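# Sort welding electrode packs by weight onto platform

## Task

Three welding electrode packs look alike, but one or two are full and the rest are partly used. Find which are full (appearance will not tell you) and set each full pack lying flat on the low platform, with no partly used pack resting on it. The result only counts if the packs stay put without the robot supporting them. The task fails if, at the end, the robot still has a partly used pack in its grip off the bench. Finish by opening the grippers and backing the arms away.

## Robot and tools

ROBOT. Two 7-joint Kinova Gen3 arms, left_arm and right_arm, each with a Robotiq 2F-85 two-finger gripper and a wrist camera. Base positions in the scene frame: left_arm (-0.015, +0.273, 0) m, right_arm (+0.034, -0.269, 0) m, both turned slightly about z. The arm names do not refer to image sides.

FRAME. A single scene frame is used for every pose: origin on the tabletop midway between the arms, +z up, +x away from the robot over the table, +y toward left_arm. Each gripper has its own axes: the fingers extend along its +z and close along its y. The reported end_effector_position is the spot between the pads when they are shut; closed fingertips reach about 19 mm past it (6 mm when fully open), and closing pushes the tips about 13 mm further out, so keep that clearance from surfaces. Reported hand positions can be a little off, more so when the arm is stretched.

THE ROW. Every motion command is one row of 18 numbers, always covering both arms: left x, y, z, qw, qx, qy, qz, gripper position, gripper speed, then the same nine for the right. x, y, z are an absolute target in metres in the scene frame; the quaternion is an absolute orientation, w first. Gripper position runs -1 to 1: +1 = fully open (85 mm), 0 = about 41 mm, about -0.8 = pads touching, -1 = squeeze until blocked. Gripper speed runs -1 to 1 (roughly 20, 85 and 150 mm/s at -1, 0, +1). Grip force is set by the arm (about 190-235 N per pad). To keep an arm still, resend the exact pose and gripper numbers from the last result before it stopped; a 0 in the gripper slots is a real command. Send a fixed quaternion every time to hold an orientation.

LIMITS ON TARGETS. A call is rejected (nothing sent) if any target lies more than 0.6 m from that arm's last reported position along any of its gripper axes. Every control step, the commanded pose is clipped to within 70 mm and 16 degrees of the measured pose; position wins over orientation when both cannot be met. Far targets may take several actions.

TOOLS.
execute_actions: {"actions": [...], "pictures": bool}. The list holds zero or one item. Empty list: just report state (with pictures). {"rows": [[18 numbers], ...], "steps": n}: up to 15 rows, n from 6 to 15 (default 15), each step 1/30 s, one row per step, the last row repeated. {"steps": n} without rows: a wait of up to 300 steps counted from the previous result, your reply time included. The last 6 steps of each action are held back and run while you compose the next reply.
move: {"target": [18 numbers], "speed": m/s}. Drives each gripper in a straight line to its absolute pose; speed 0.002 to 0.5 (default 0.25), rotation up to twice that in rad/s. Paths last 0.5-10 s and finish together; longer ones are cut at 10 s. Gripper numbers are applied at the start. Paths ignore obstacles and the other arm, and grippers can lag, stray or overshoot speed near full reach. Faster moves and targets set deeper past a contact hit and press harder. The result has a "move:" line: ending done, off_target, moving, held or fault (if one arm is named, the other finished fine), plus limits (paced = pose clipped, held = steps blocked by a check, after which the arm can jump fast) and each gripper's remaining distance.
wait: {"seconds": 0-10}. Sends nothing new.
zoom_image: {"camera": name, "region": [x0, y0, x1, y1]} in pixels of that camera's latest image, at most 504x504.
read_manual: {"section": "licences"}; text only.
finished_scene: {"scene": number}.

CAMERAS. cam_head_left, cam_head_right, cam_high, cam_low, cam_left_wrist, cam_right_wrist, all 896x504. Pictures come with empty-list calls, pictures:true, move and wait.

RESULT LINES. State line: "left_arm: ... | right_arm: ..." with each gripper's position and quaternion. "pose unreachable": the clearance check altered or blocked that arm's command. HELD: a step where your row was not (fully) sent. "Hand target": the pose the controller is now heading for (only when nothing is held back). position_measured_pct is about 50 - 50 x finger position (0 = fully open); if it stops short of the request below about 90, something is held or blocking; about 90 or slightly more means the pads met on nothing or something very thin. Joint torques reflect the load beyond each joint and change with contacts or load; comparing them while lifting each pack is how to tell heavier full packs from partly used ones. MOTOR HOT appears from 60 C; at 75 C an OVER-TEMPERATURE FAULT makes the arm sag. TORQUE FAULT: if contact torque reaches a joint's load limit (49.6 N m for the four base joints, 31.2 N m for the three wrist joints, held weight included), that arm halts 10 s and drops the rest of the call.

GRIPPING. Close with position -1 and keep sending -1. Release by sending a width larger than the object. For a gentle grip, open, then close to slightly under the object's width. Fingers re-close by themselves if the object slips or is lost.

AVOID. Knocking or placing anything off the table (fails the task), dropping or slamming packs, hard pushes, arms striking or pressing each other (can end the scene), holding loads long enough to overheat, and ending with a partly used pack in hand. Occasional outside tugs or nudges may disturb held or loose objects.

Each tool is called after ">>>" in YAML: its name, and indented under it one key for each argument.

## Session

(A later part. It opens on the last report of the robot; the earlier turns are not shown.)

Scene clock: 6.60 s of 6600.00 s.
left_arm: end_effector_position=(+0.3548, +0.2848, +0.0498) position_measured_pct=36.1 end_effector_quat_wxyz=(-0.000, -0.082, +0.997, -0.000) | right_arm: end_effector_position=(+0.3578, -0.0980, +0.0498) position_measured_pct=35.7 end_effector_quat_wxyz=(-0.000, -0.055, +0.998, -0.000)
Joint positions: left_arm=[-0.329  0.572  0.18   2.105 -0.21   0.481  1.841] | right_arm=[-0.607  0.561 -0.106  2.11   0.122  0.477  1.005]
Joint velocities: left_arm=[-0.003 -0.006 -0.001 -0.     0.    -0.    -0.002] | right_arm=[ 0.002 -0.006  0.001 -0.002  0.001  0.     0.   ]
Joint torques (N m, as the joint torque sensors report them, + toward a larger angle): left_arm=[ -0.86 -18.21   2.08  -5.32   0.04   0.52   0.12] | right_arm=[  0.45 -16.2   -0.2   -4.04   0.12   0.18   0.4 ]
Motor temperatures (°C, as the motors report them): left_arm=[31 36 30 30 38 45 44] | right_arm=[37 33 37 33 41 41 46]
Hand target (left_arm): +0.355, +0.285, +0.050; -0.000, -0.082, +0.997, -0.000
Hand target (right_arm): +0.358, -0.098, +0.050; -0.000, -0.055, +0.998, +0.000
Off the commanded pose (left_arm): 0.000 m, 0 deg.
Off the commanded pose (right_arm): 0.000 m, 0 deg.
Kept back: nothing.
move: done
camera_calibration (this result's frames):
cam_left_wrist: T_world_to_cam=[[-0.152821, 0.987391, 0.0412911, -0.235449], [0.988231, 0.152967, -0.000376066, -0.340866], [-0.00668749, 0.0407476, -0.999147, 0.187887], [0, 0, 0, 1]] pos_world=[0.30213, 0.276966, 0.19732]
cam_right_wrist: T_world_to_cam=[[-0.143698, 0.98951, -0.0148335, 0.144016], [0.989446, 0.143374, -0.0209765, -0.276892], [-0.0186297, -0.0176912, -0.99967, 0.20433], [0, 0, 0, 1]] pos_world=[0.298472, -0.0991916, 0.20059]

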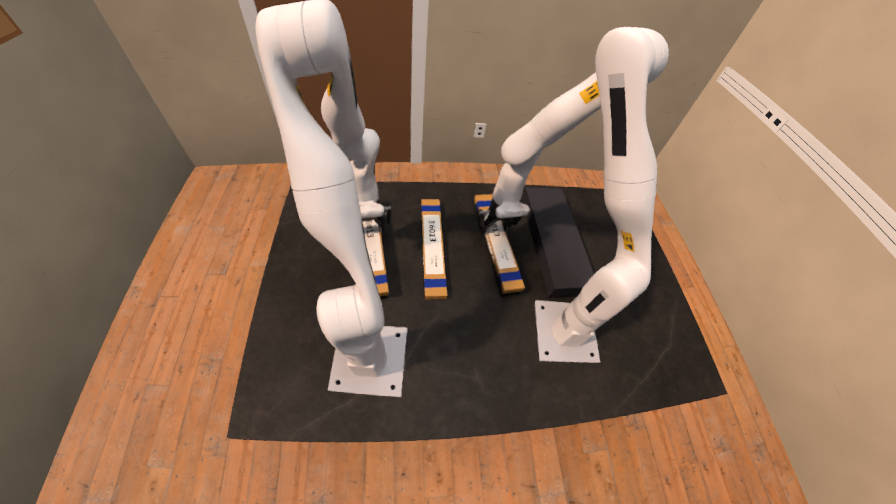

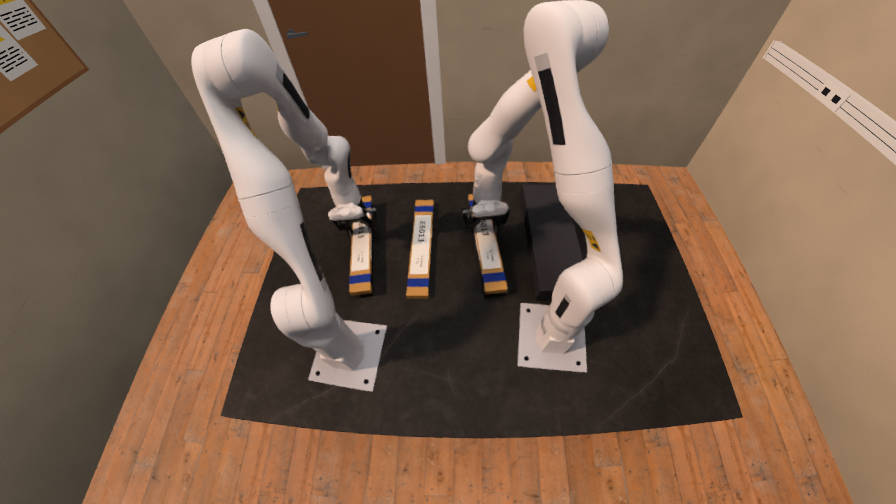

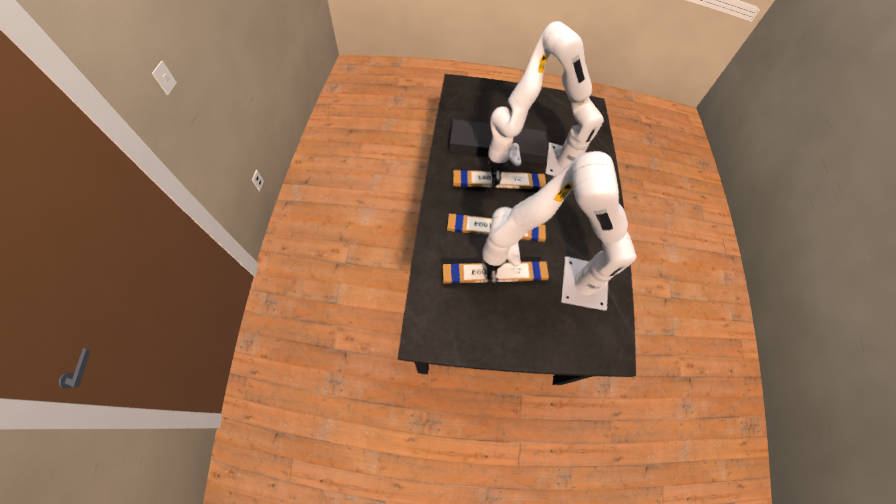

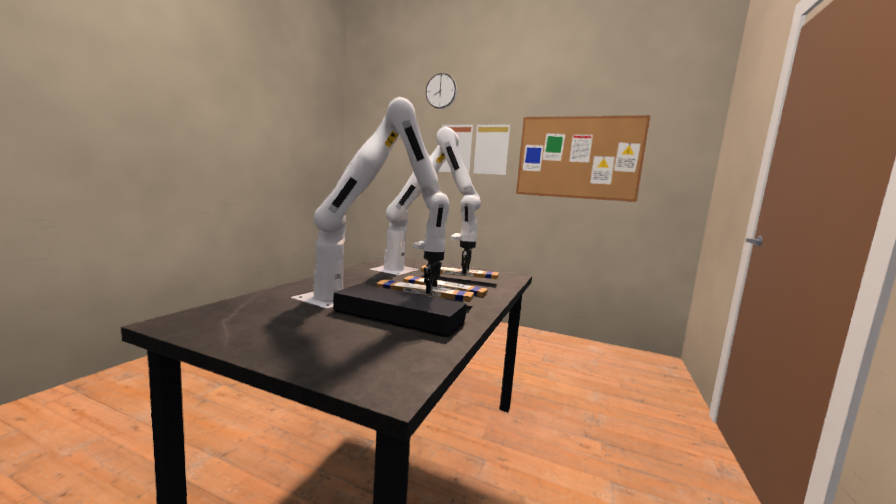

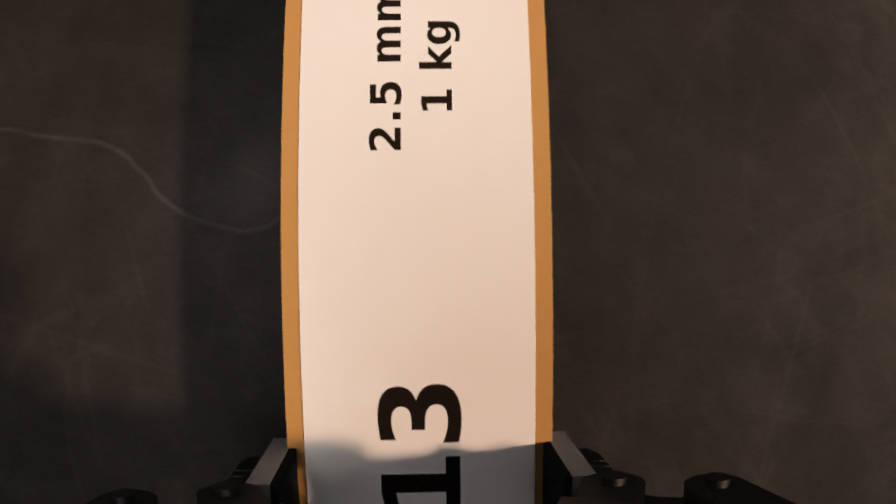

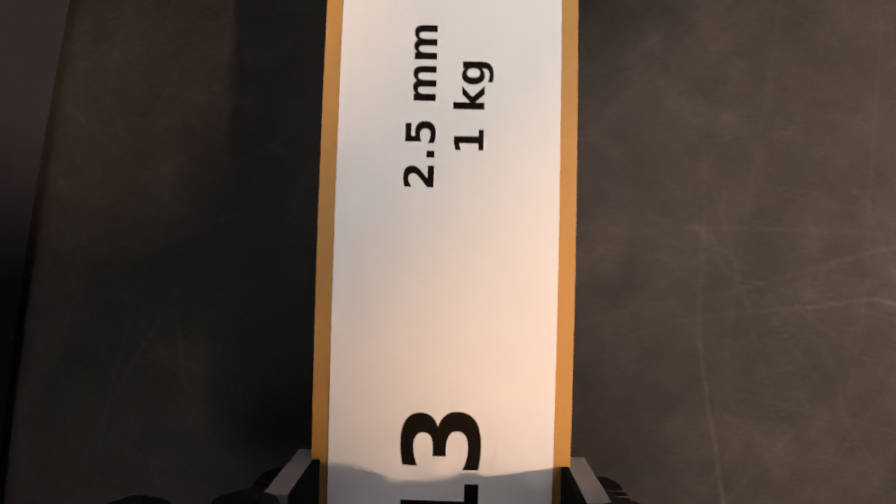

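>>> move:
  target: [0.355,0.31,0.07,0,-0.06,0.998,0,-1,0,0.358,-0.098,0.024,0,-0.055,0.998,0,-1,0]
  speed: 0.07

>>> execute_actions:
  actions:
    - {"rows":[[0.355,0.31,0.07,0,-0.06,0.998,0,-1,0,0.358,-0.098,0.024,0,-0.055,0.998,0,1,1]],"steps":8}

>>> move:
  target: [0.355,0.35,0.1,0,-0.03,1,0,-1,0,0.358,-0.098,0.08,0,-0.055,0.998,0,1,1]
  speed: 0.15

>>> move:
  target: [0.355,0.4,0.14,0,0,1,0,-1,0,0.345,0.097,0.08,0,0,1,0,1,1]

Scene clock: 7.63 s of 6600.00 s.
left_arm: end_effector_position=(+0.3550, +0.3095, +0.0699) position_measured_pct=36.1 end_effector_quat_wxyz=(-0.000, -0.059, +0.998, -0.000) | right_arm: end_effector_position=(+0.3582, -0.0980, +0.0242) position_measured_pct=35.7 end_effector_quat_wxyz=(+0.000, -0.055, +0.998, +0.000)
Joint positions: left_arm=[-0.425  0.529  0.219  2.086 -0.211  0.548  1.733] | right_arm=[-0.62   0.625 -0.09   2.125  0.137  0.396  0.992]
Joint velocities: left_arm=[-0.008 -0.003 -0.002 -0.     0.002  0.    -0.002] | right_arm=[-0.001  0.004 -0.001  0.002  0.001  0.    -0.   ]
Joint torques (N m, as the joint torque sensors report them, + toward a larger angle): left_arm=[ -0.43 -18.06   1.82  -6.43  -0.11   0.53   0.19] | right_arm=[  0.29 -16.77  -0.15  -3.38   0.17   0.     0.51]
Motor temperatures (°C, as the motors report them): left_arm=[31 36 30 30 38 45 44] | right_arm=[37 33 37 33 41 41 46]
Hand target (left_arm): +0.355, +0.310, +0.070; +0.000, -0.060, +0.998, -0.000
Hand target (right_arm): +0.358, -0.098, +0.024; +0.000, -0.055, +0.998, -0.000
Off the commanded pose (left_arm): 0.000 m, 0 deg.
Off the commanded pose (right_arm): 0.000 m, 0 deg.
Kept back: nothing.
move: done
camera_calibration (this result's frames):
cam_left_wrist: T_world_to_cam=[[-0.108691, 0.993216, 0.0413356, -0.278189], [0.994065, 0.108783, 0.0000181573, -0.333277], [-0.00447859, 0.0410923, -0.999145, 0.206086], [0, 0, 0, 1]] pos_world=[0.301986, 0.304088, 0.217415]
cam_right_wrist: T_world_to_cam=[[-0.143199, 0.989582, -0.0149004, 0.143588], [0.98954, 0.142896, -0.0197692, -0.277961], [-0.017434, -0.0175755, -0.999694, 0.178297], [0, 0, 0, 1]] pos_world=[0.298724, -0.0992386, 0.174887]

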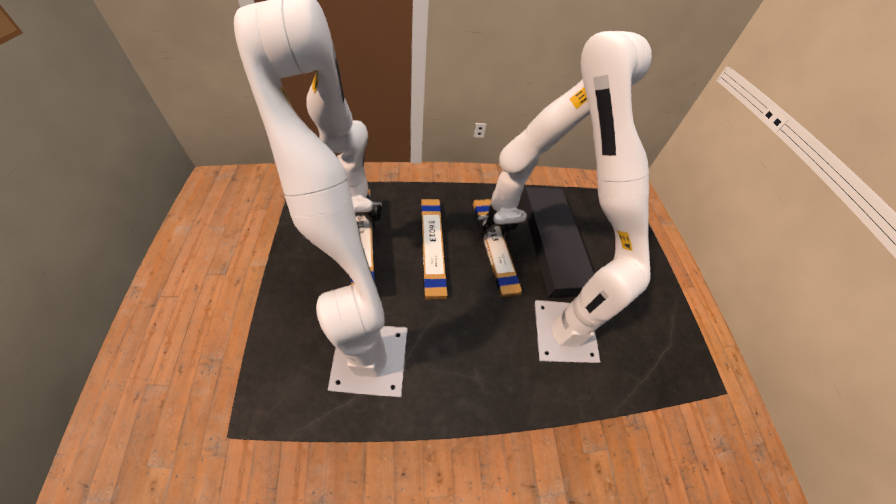

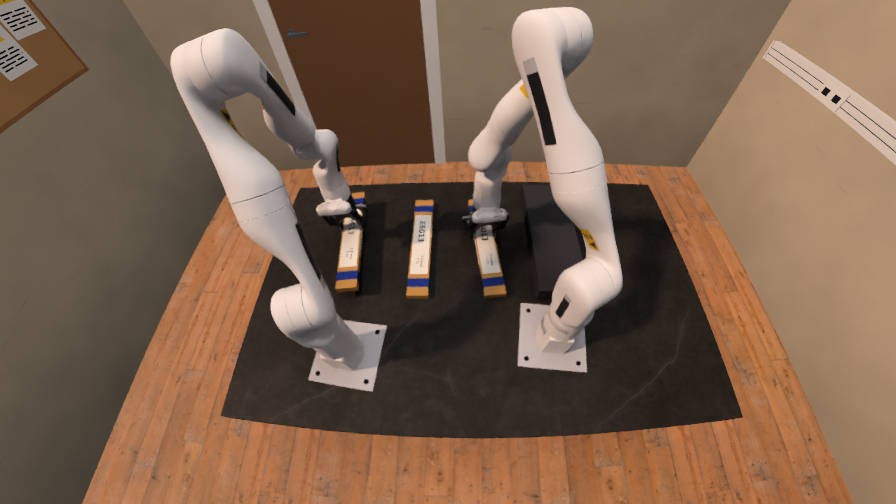

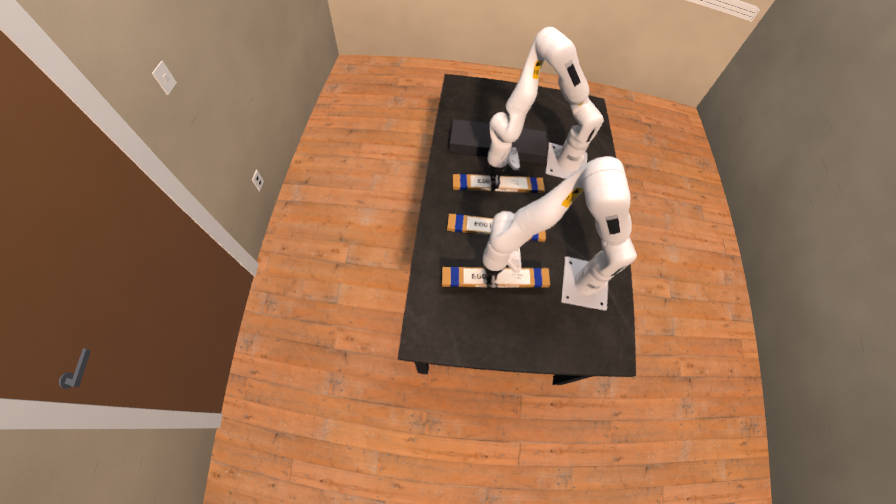

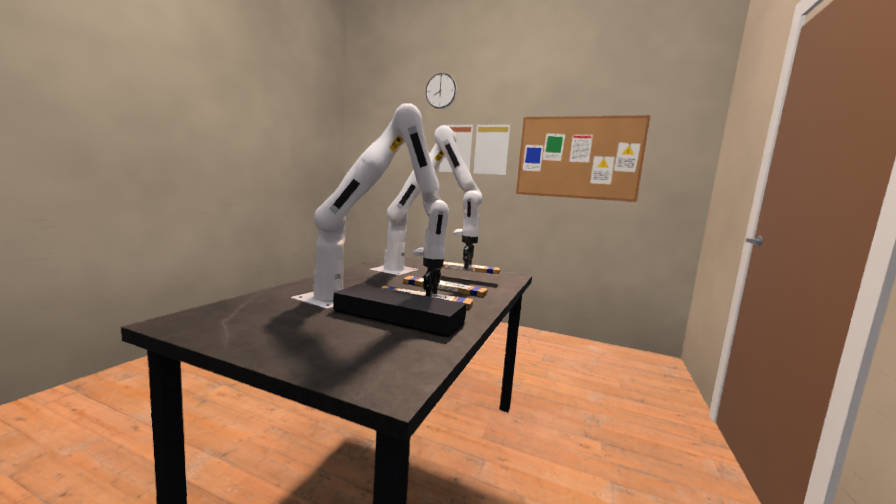

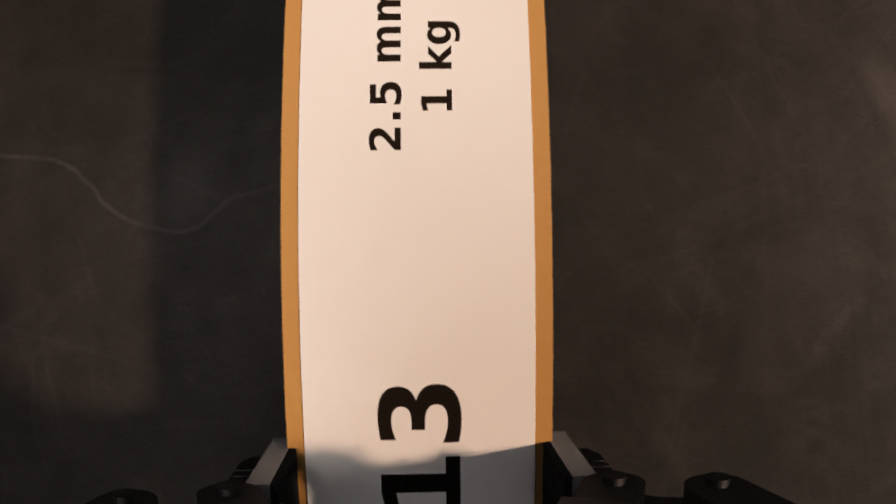

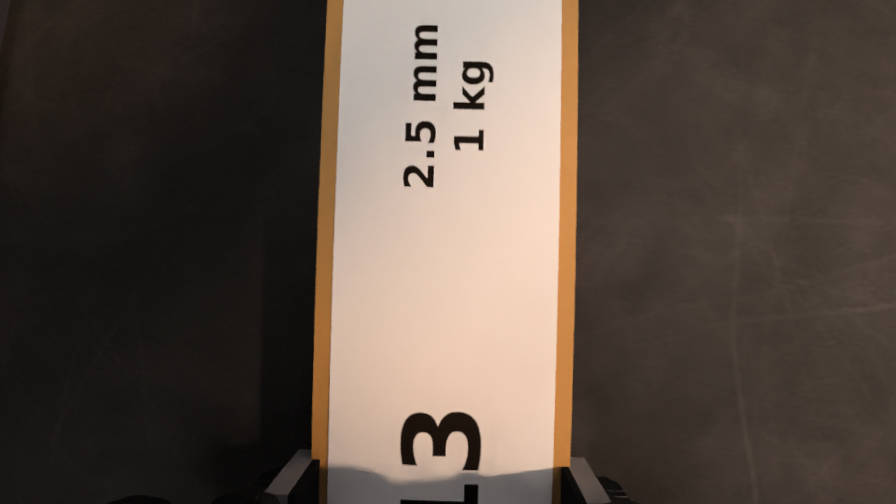

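Scene clock: 7.70 s of 6600.00 s.
left_arm: end_effector_position=(+0.3550, +0.3098, +0.0699) position_measured_pct=36.1 end_effector_quat_wxyz=(-0.000, -0.060, +0.998, -0.000) | right_arm: end_effector_position=(+0.3581, -0.0980, +0.0241) position_measured_pct=35.7 end_effector_quat_wxyz=(+0.000, -0.055, +0.998, -0.000)
Joint positions: left_arm=[-0.425  0.528  0.219  2.086 -0.211  0.548  1.733] | right_arm=[-0.62   0.625 -0.09   2.125  0.137  0.396  0.992]
Joint velocities: left_arm=[-0.005 -0.002 -0.004 -0.001  0.     0.002 -0.001] | right_arm=[ 0.     0.001 -0.003  0.002 -0.001  0.001  0.001]
Joint torques (N m, as the joint torque sensors report them, + toward a larger angle): left_arm=[ -0.95 -17.78   2.08  -6.23  -0.04   0.57  -0.25] | right_arm=[  0.27 -16.73  -0.26  -3.31   0.15   0.01   0.41]
Motor temperatures (°C, as the motors report them): left_arm=[31 36 30 30 38 45 44] | right_arm=[37 33 37 33 41 41 46]
Steps of this call (steps 1 to 2: the first 2 steps of this action). Readings (end_effector_position | what the end effector reports):
1: left_arm (+0.3550, +0.3097, +0.0699) | right_arm (+0.3582, -0.0980, +0.0241) | left_arm position_measured_pct=36.1 | right_arm position_measured_pct=35.7
2: the state above

Scene clock: 9.13 s of 6600.00 s.
left_arm: end_effector_position=(+0.3551, +0.3496, +0.0999) position_measured_pct=36.1 end_effector_quat_wxyz=(-0.000, -0.030, +1.000, -0.000) | right_arm: end_effector_position=(+0.3578, -0.0979, +0.0799) position_measured_pct=0.0 end_effector_quat_wxyz=(-0.000, -0.055, +0.998, +0.000)
Joint positions: left_arm=[-0.566  0.474  0.266  2.039 -0.198  0.653  1.558] | right_arm=[-0.595  0.489 -0.121  2.086  0.104  0.572  1.022]
Joint velocities: left_arm=[-0.004 -0.004 -0.001 -0.002  0.002 -0.001 -0.001] | right_arm=[ 0.    -0.004  0.001  0.001  0.002 -0.001 -0.001]
Joint torques (N m, as the joint torque sensors report them, + toward a larger angle): left_arm=[ -0.65 -17.38   1.6   -7.4   -0.27   0.44   0.06] | right_arm=[ -0.02 -15.19  -0.06  -4.28   0.17   0.02   0.43]
Motor temperatures (°C, as the motors report them): left_arm=[31 36 30 30 38 45 44] | right_arm=[37 33 37 33 41 41 46]
Hand target (left_arm): +0.355, +0.350, +0.100; +0.000, -0.030, +1.000, -0.000
Hand target (right_arm): +0.358, -0.098, +0.080; -0.000, -0.055, +0.998, +0.000
Off your previous action's commanded pose (left_arm): 0.000 m, 0 deg at its last step (step 6 of this call).
Off your previous action's commanded pose (right_arm): 0.000 m, 0 deg at its last step (step 6 of this call).
Off the commanded pose (left_arm): 0.000 m, 0 deg.
Off the commanded pose (right_arm): 0.000 m, 0 deg.
Kept back: nothing.
move: done
camera_calibration (this result's frames):
cam_left_wrist: T_world_to_cam=[[-0.0491467, 0.997943, 0.0411528, -0.341999], [0.99879, 0.0491805, 0.000190197, -0.318603], [-0.00183411, 0.0411124, -0.999153, 0.233438], [0, 0, 0, 1]] pos_world=[0.301837, 0.347367, 0.247375]
cam_right_wrist: T_world_to_cam=[[-0.14375, 0.989507, -0.0145335, 0.144405], [0.98944, 0.143433, -0.0208838, -0.276263], [-0.0185801, -0.017382, -0.999676, 0.234427], [0, 0, 0, 1]] pos_world=[0.298459, -0.0991898, 0.23068]

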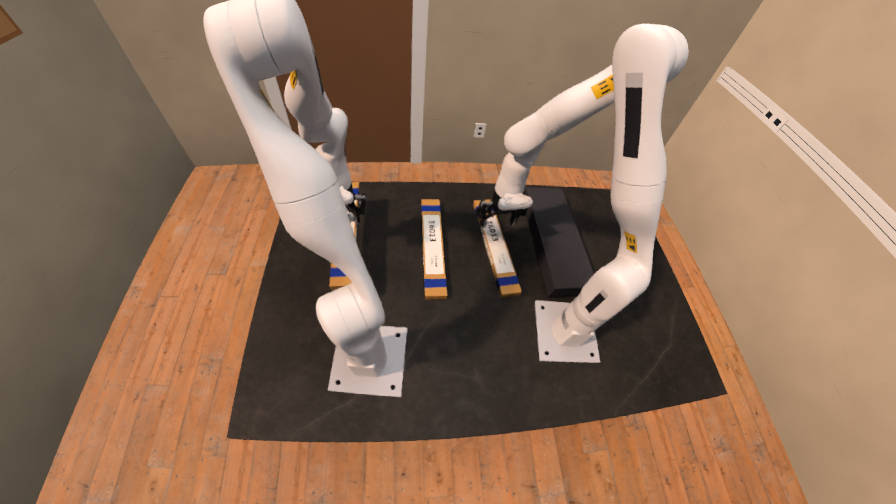

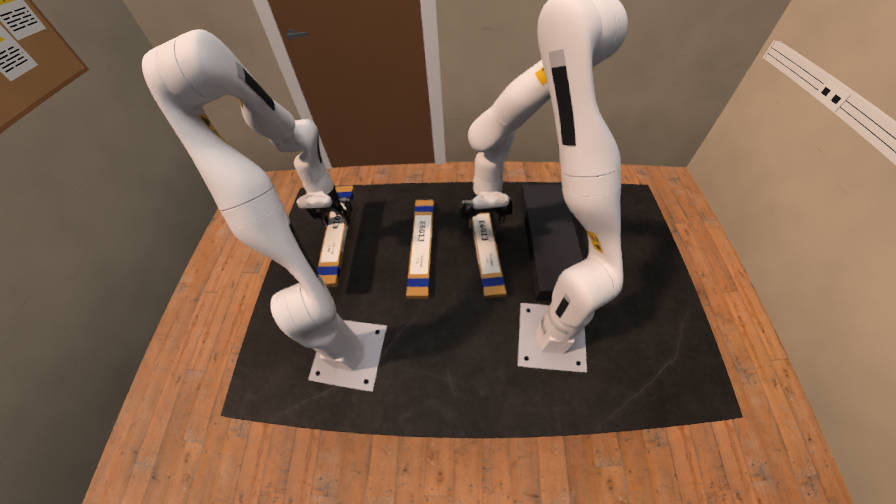

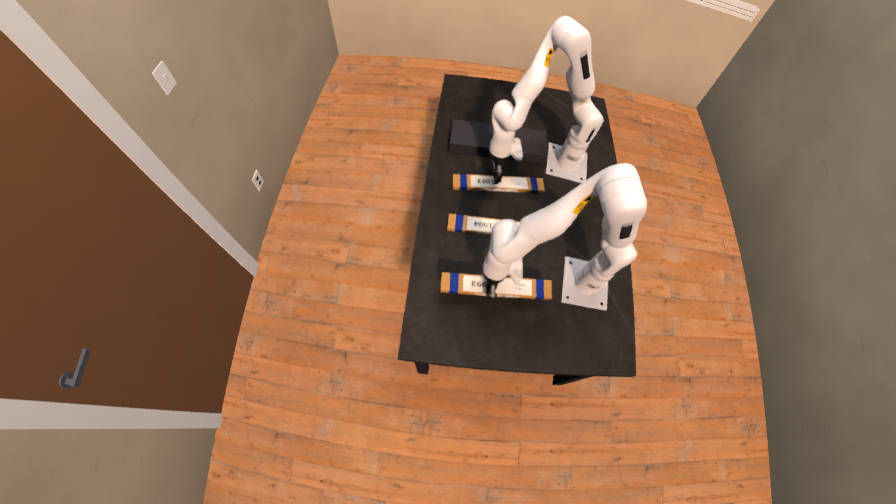

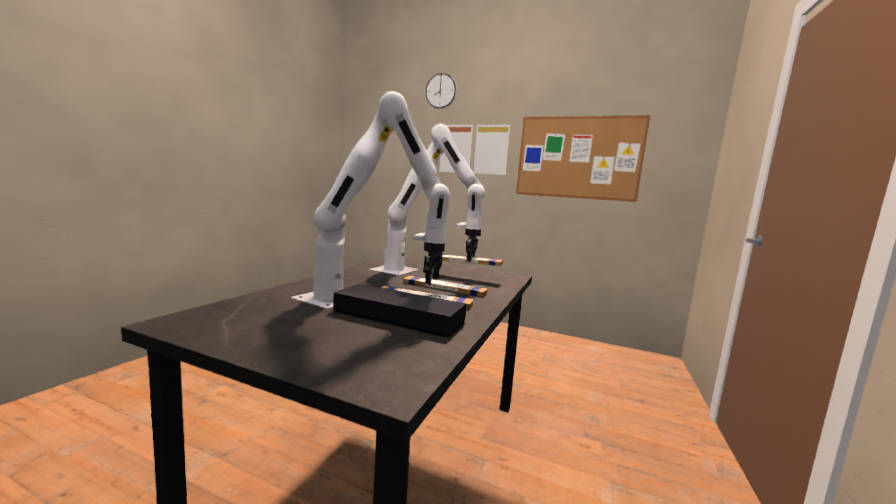

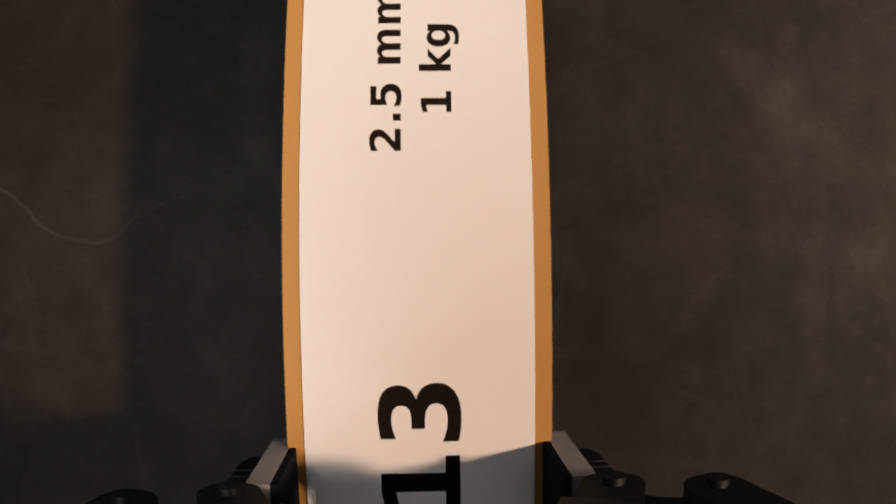

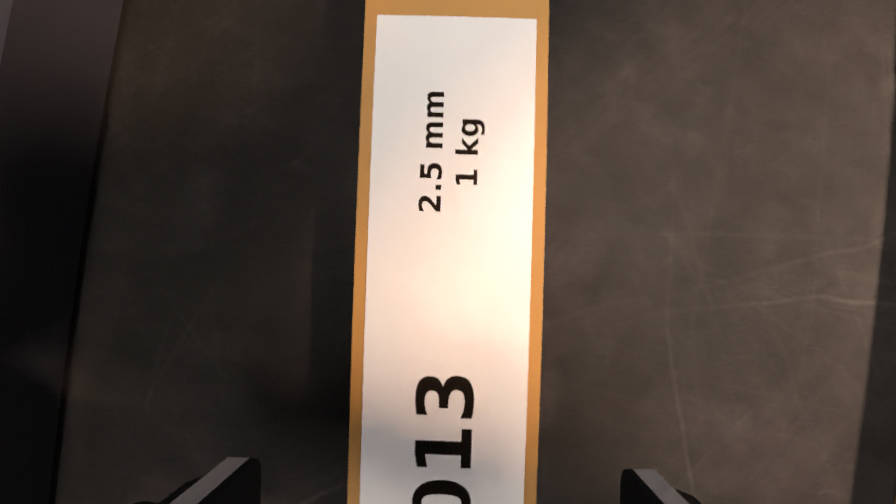

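Scene clock: 10.37 s of 6600.00 s.
left_arm: end_effector_position=(+0.3552, +0.3996, +0.1400) position_measured_pct=36.1 end_effector_quat_wxyz=(+0.000, +0.000, +1.000, -0.000) | right_arm: end_effector_position=(+0.3452, +0.0970, +0.0806) position_measured_pct=0.0 end_effector_quat_wxyz=(-0.000, +0.000, +1.000, +0.000)
Joint positions: left_arm=[-0.719  0.419  0.306  1.949 -0.171  0.798  1.349] | right_arm=[-0.993  0.665 -0.085  1.698  0.073  0.78   0.588]
Joint velocities: left_arm=[-0.002  0.001 -0.002  0.     0.001  0.002 -0.001] | right_arm=[-0.008  0.008 -0.004 -0.002  0.002  0.    -0.001]
Joint torques (N m, as the joint torque sensors report them, + toward a larger angle): left_arm=[ -0.62 -17.55   1.79  -8.92  -0.01   0.49  -0.29] | right_arm=[  0.   -19.78   0.12  -5.88   0.27  -0.19   0.61]
Motor temperatures (°C, as the motors report them): left_arm=[31 36 30 30 38 45 44] | right_arm=[37 33 37 33 41 41 46]
Hand target (left_arm): +0.355, +0.400, +0.140; +0.000, +0.000, +1.000, -0.000
Hand target (right_arm): +0.345, +0.097, +0.080; -0.001, -0.000, +1.000, +0.000
Off the commanded pose (left_arm): 0.000 m, 0 deg.
Off the commanded pose (right_arm): 0.001 m, 0 deg.
Kept back: nothing.
move: done
camera_calibration (this result's frames):
cam_left_wrist: T_world_to_cam=[[0.0106325, 0.999097, 0.0411356, -0.415258], [0.999943, -0.0106602, 0.000456355, -0.29766], [0.000894459, 0.0411284, -0.999153, 0.270495], [0, 0, 0, 1]] pos_world=[0.301816, 0.400585, 0.287484]
cam_right_wrist: T_world_to_cam=[[-0.0334017, 0.999346, -0.0138407, -0.0893123], [0.999234, 0.0331087, -0.0208825, -0.284437], [-0.0204106, -0.0145276, -0.999686, 0.238605], [0, 0, 0, 1]] pos_world=[0.286106, 0.102138, 0.231354]

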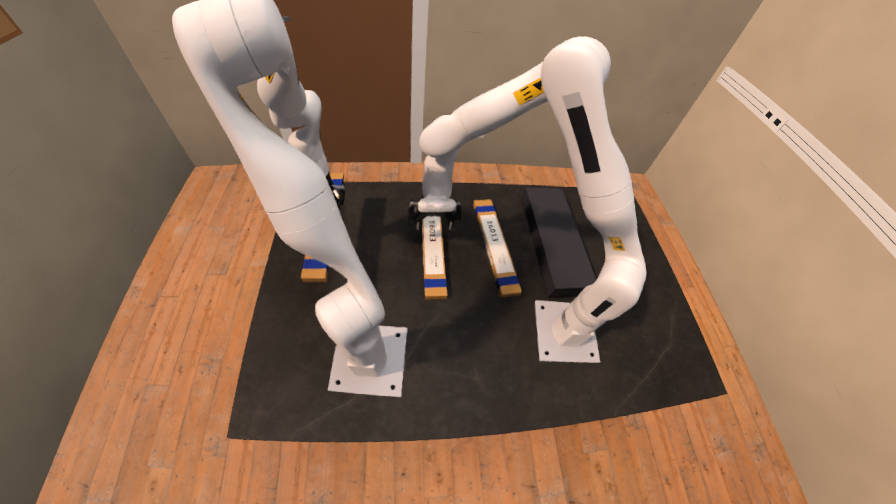

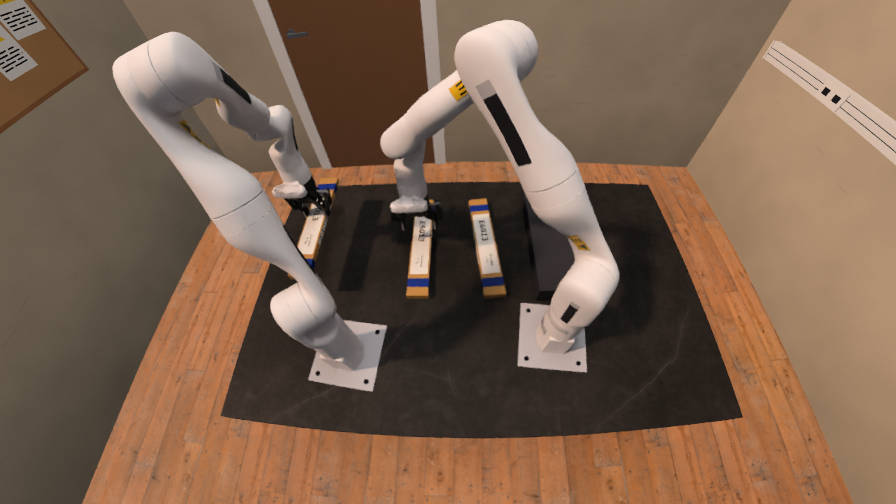

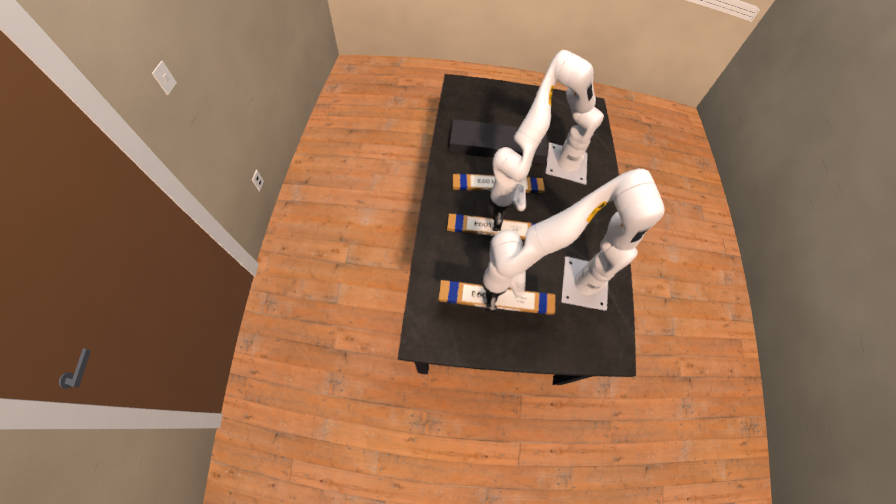

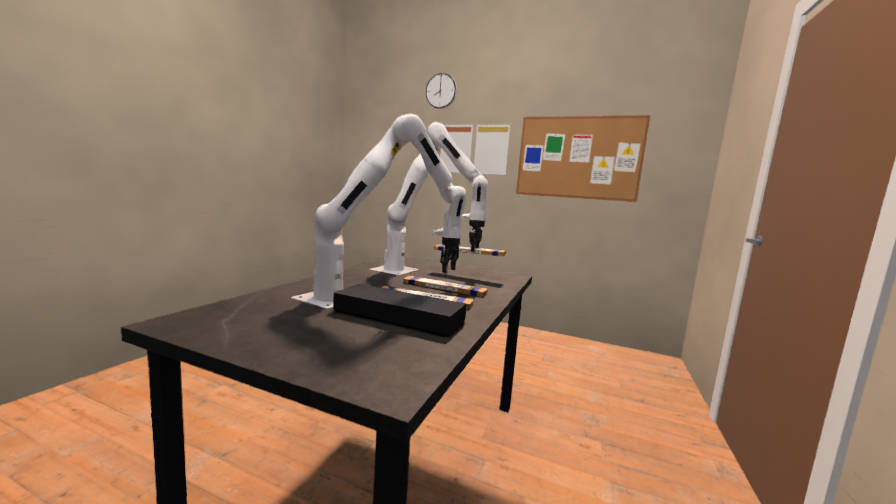

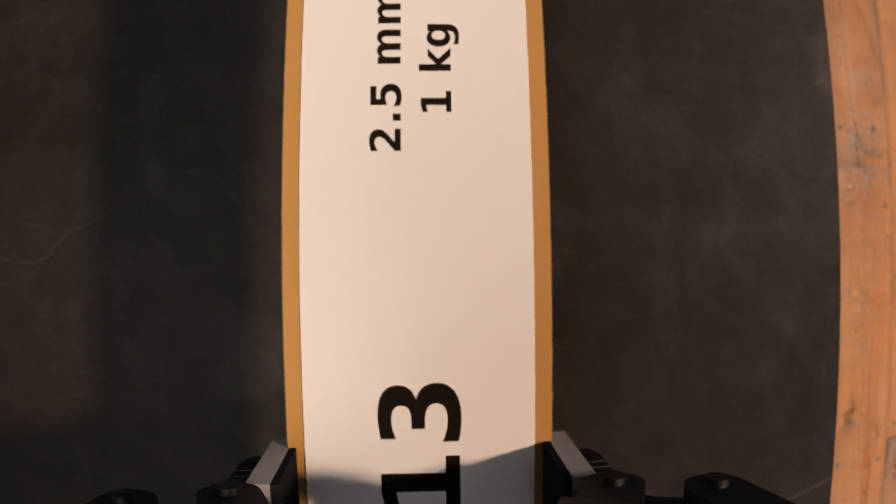

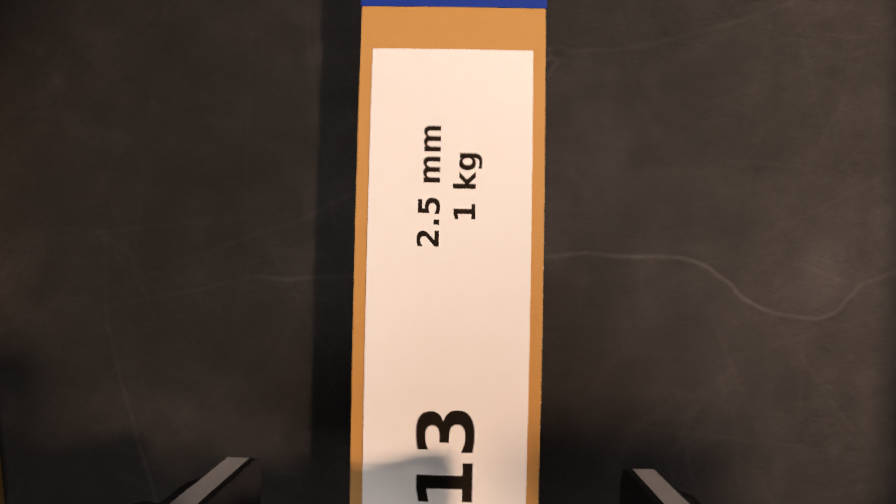

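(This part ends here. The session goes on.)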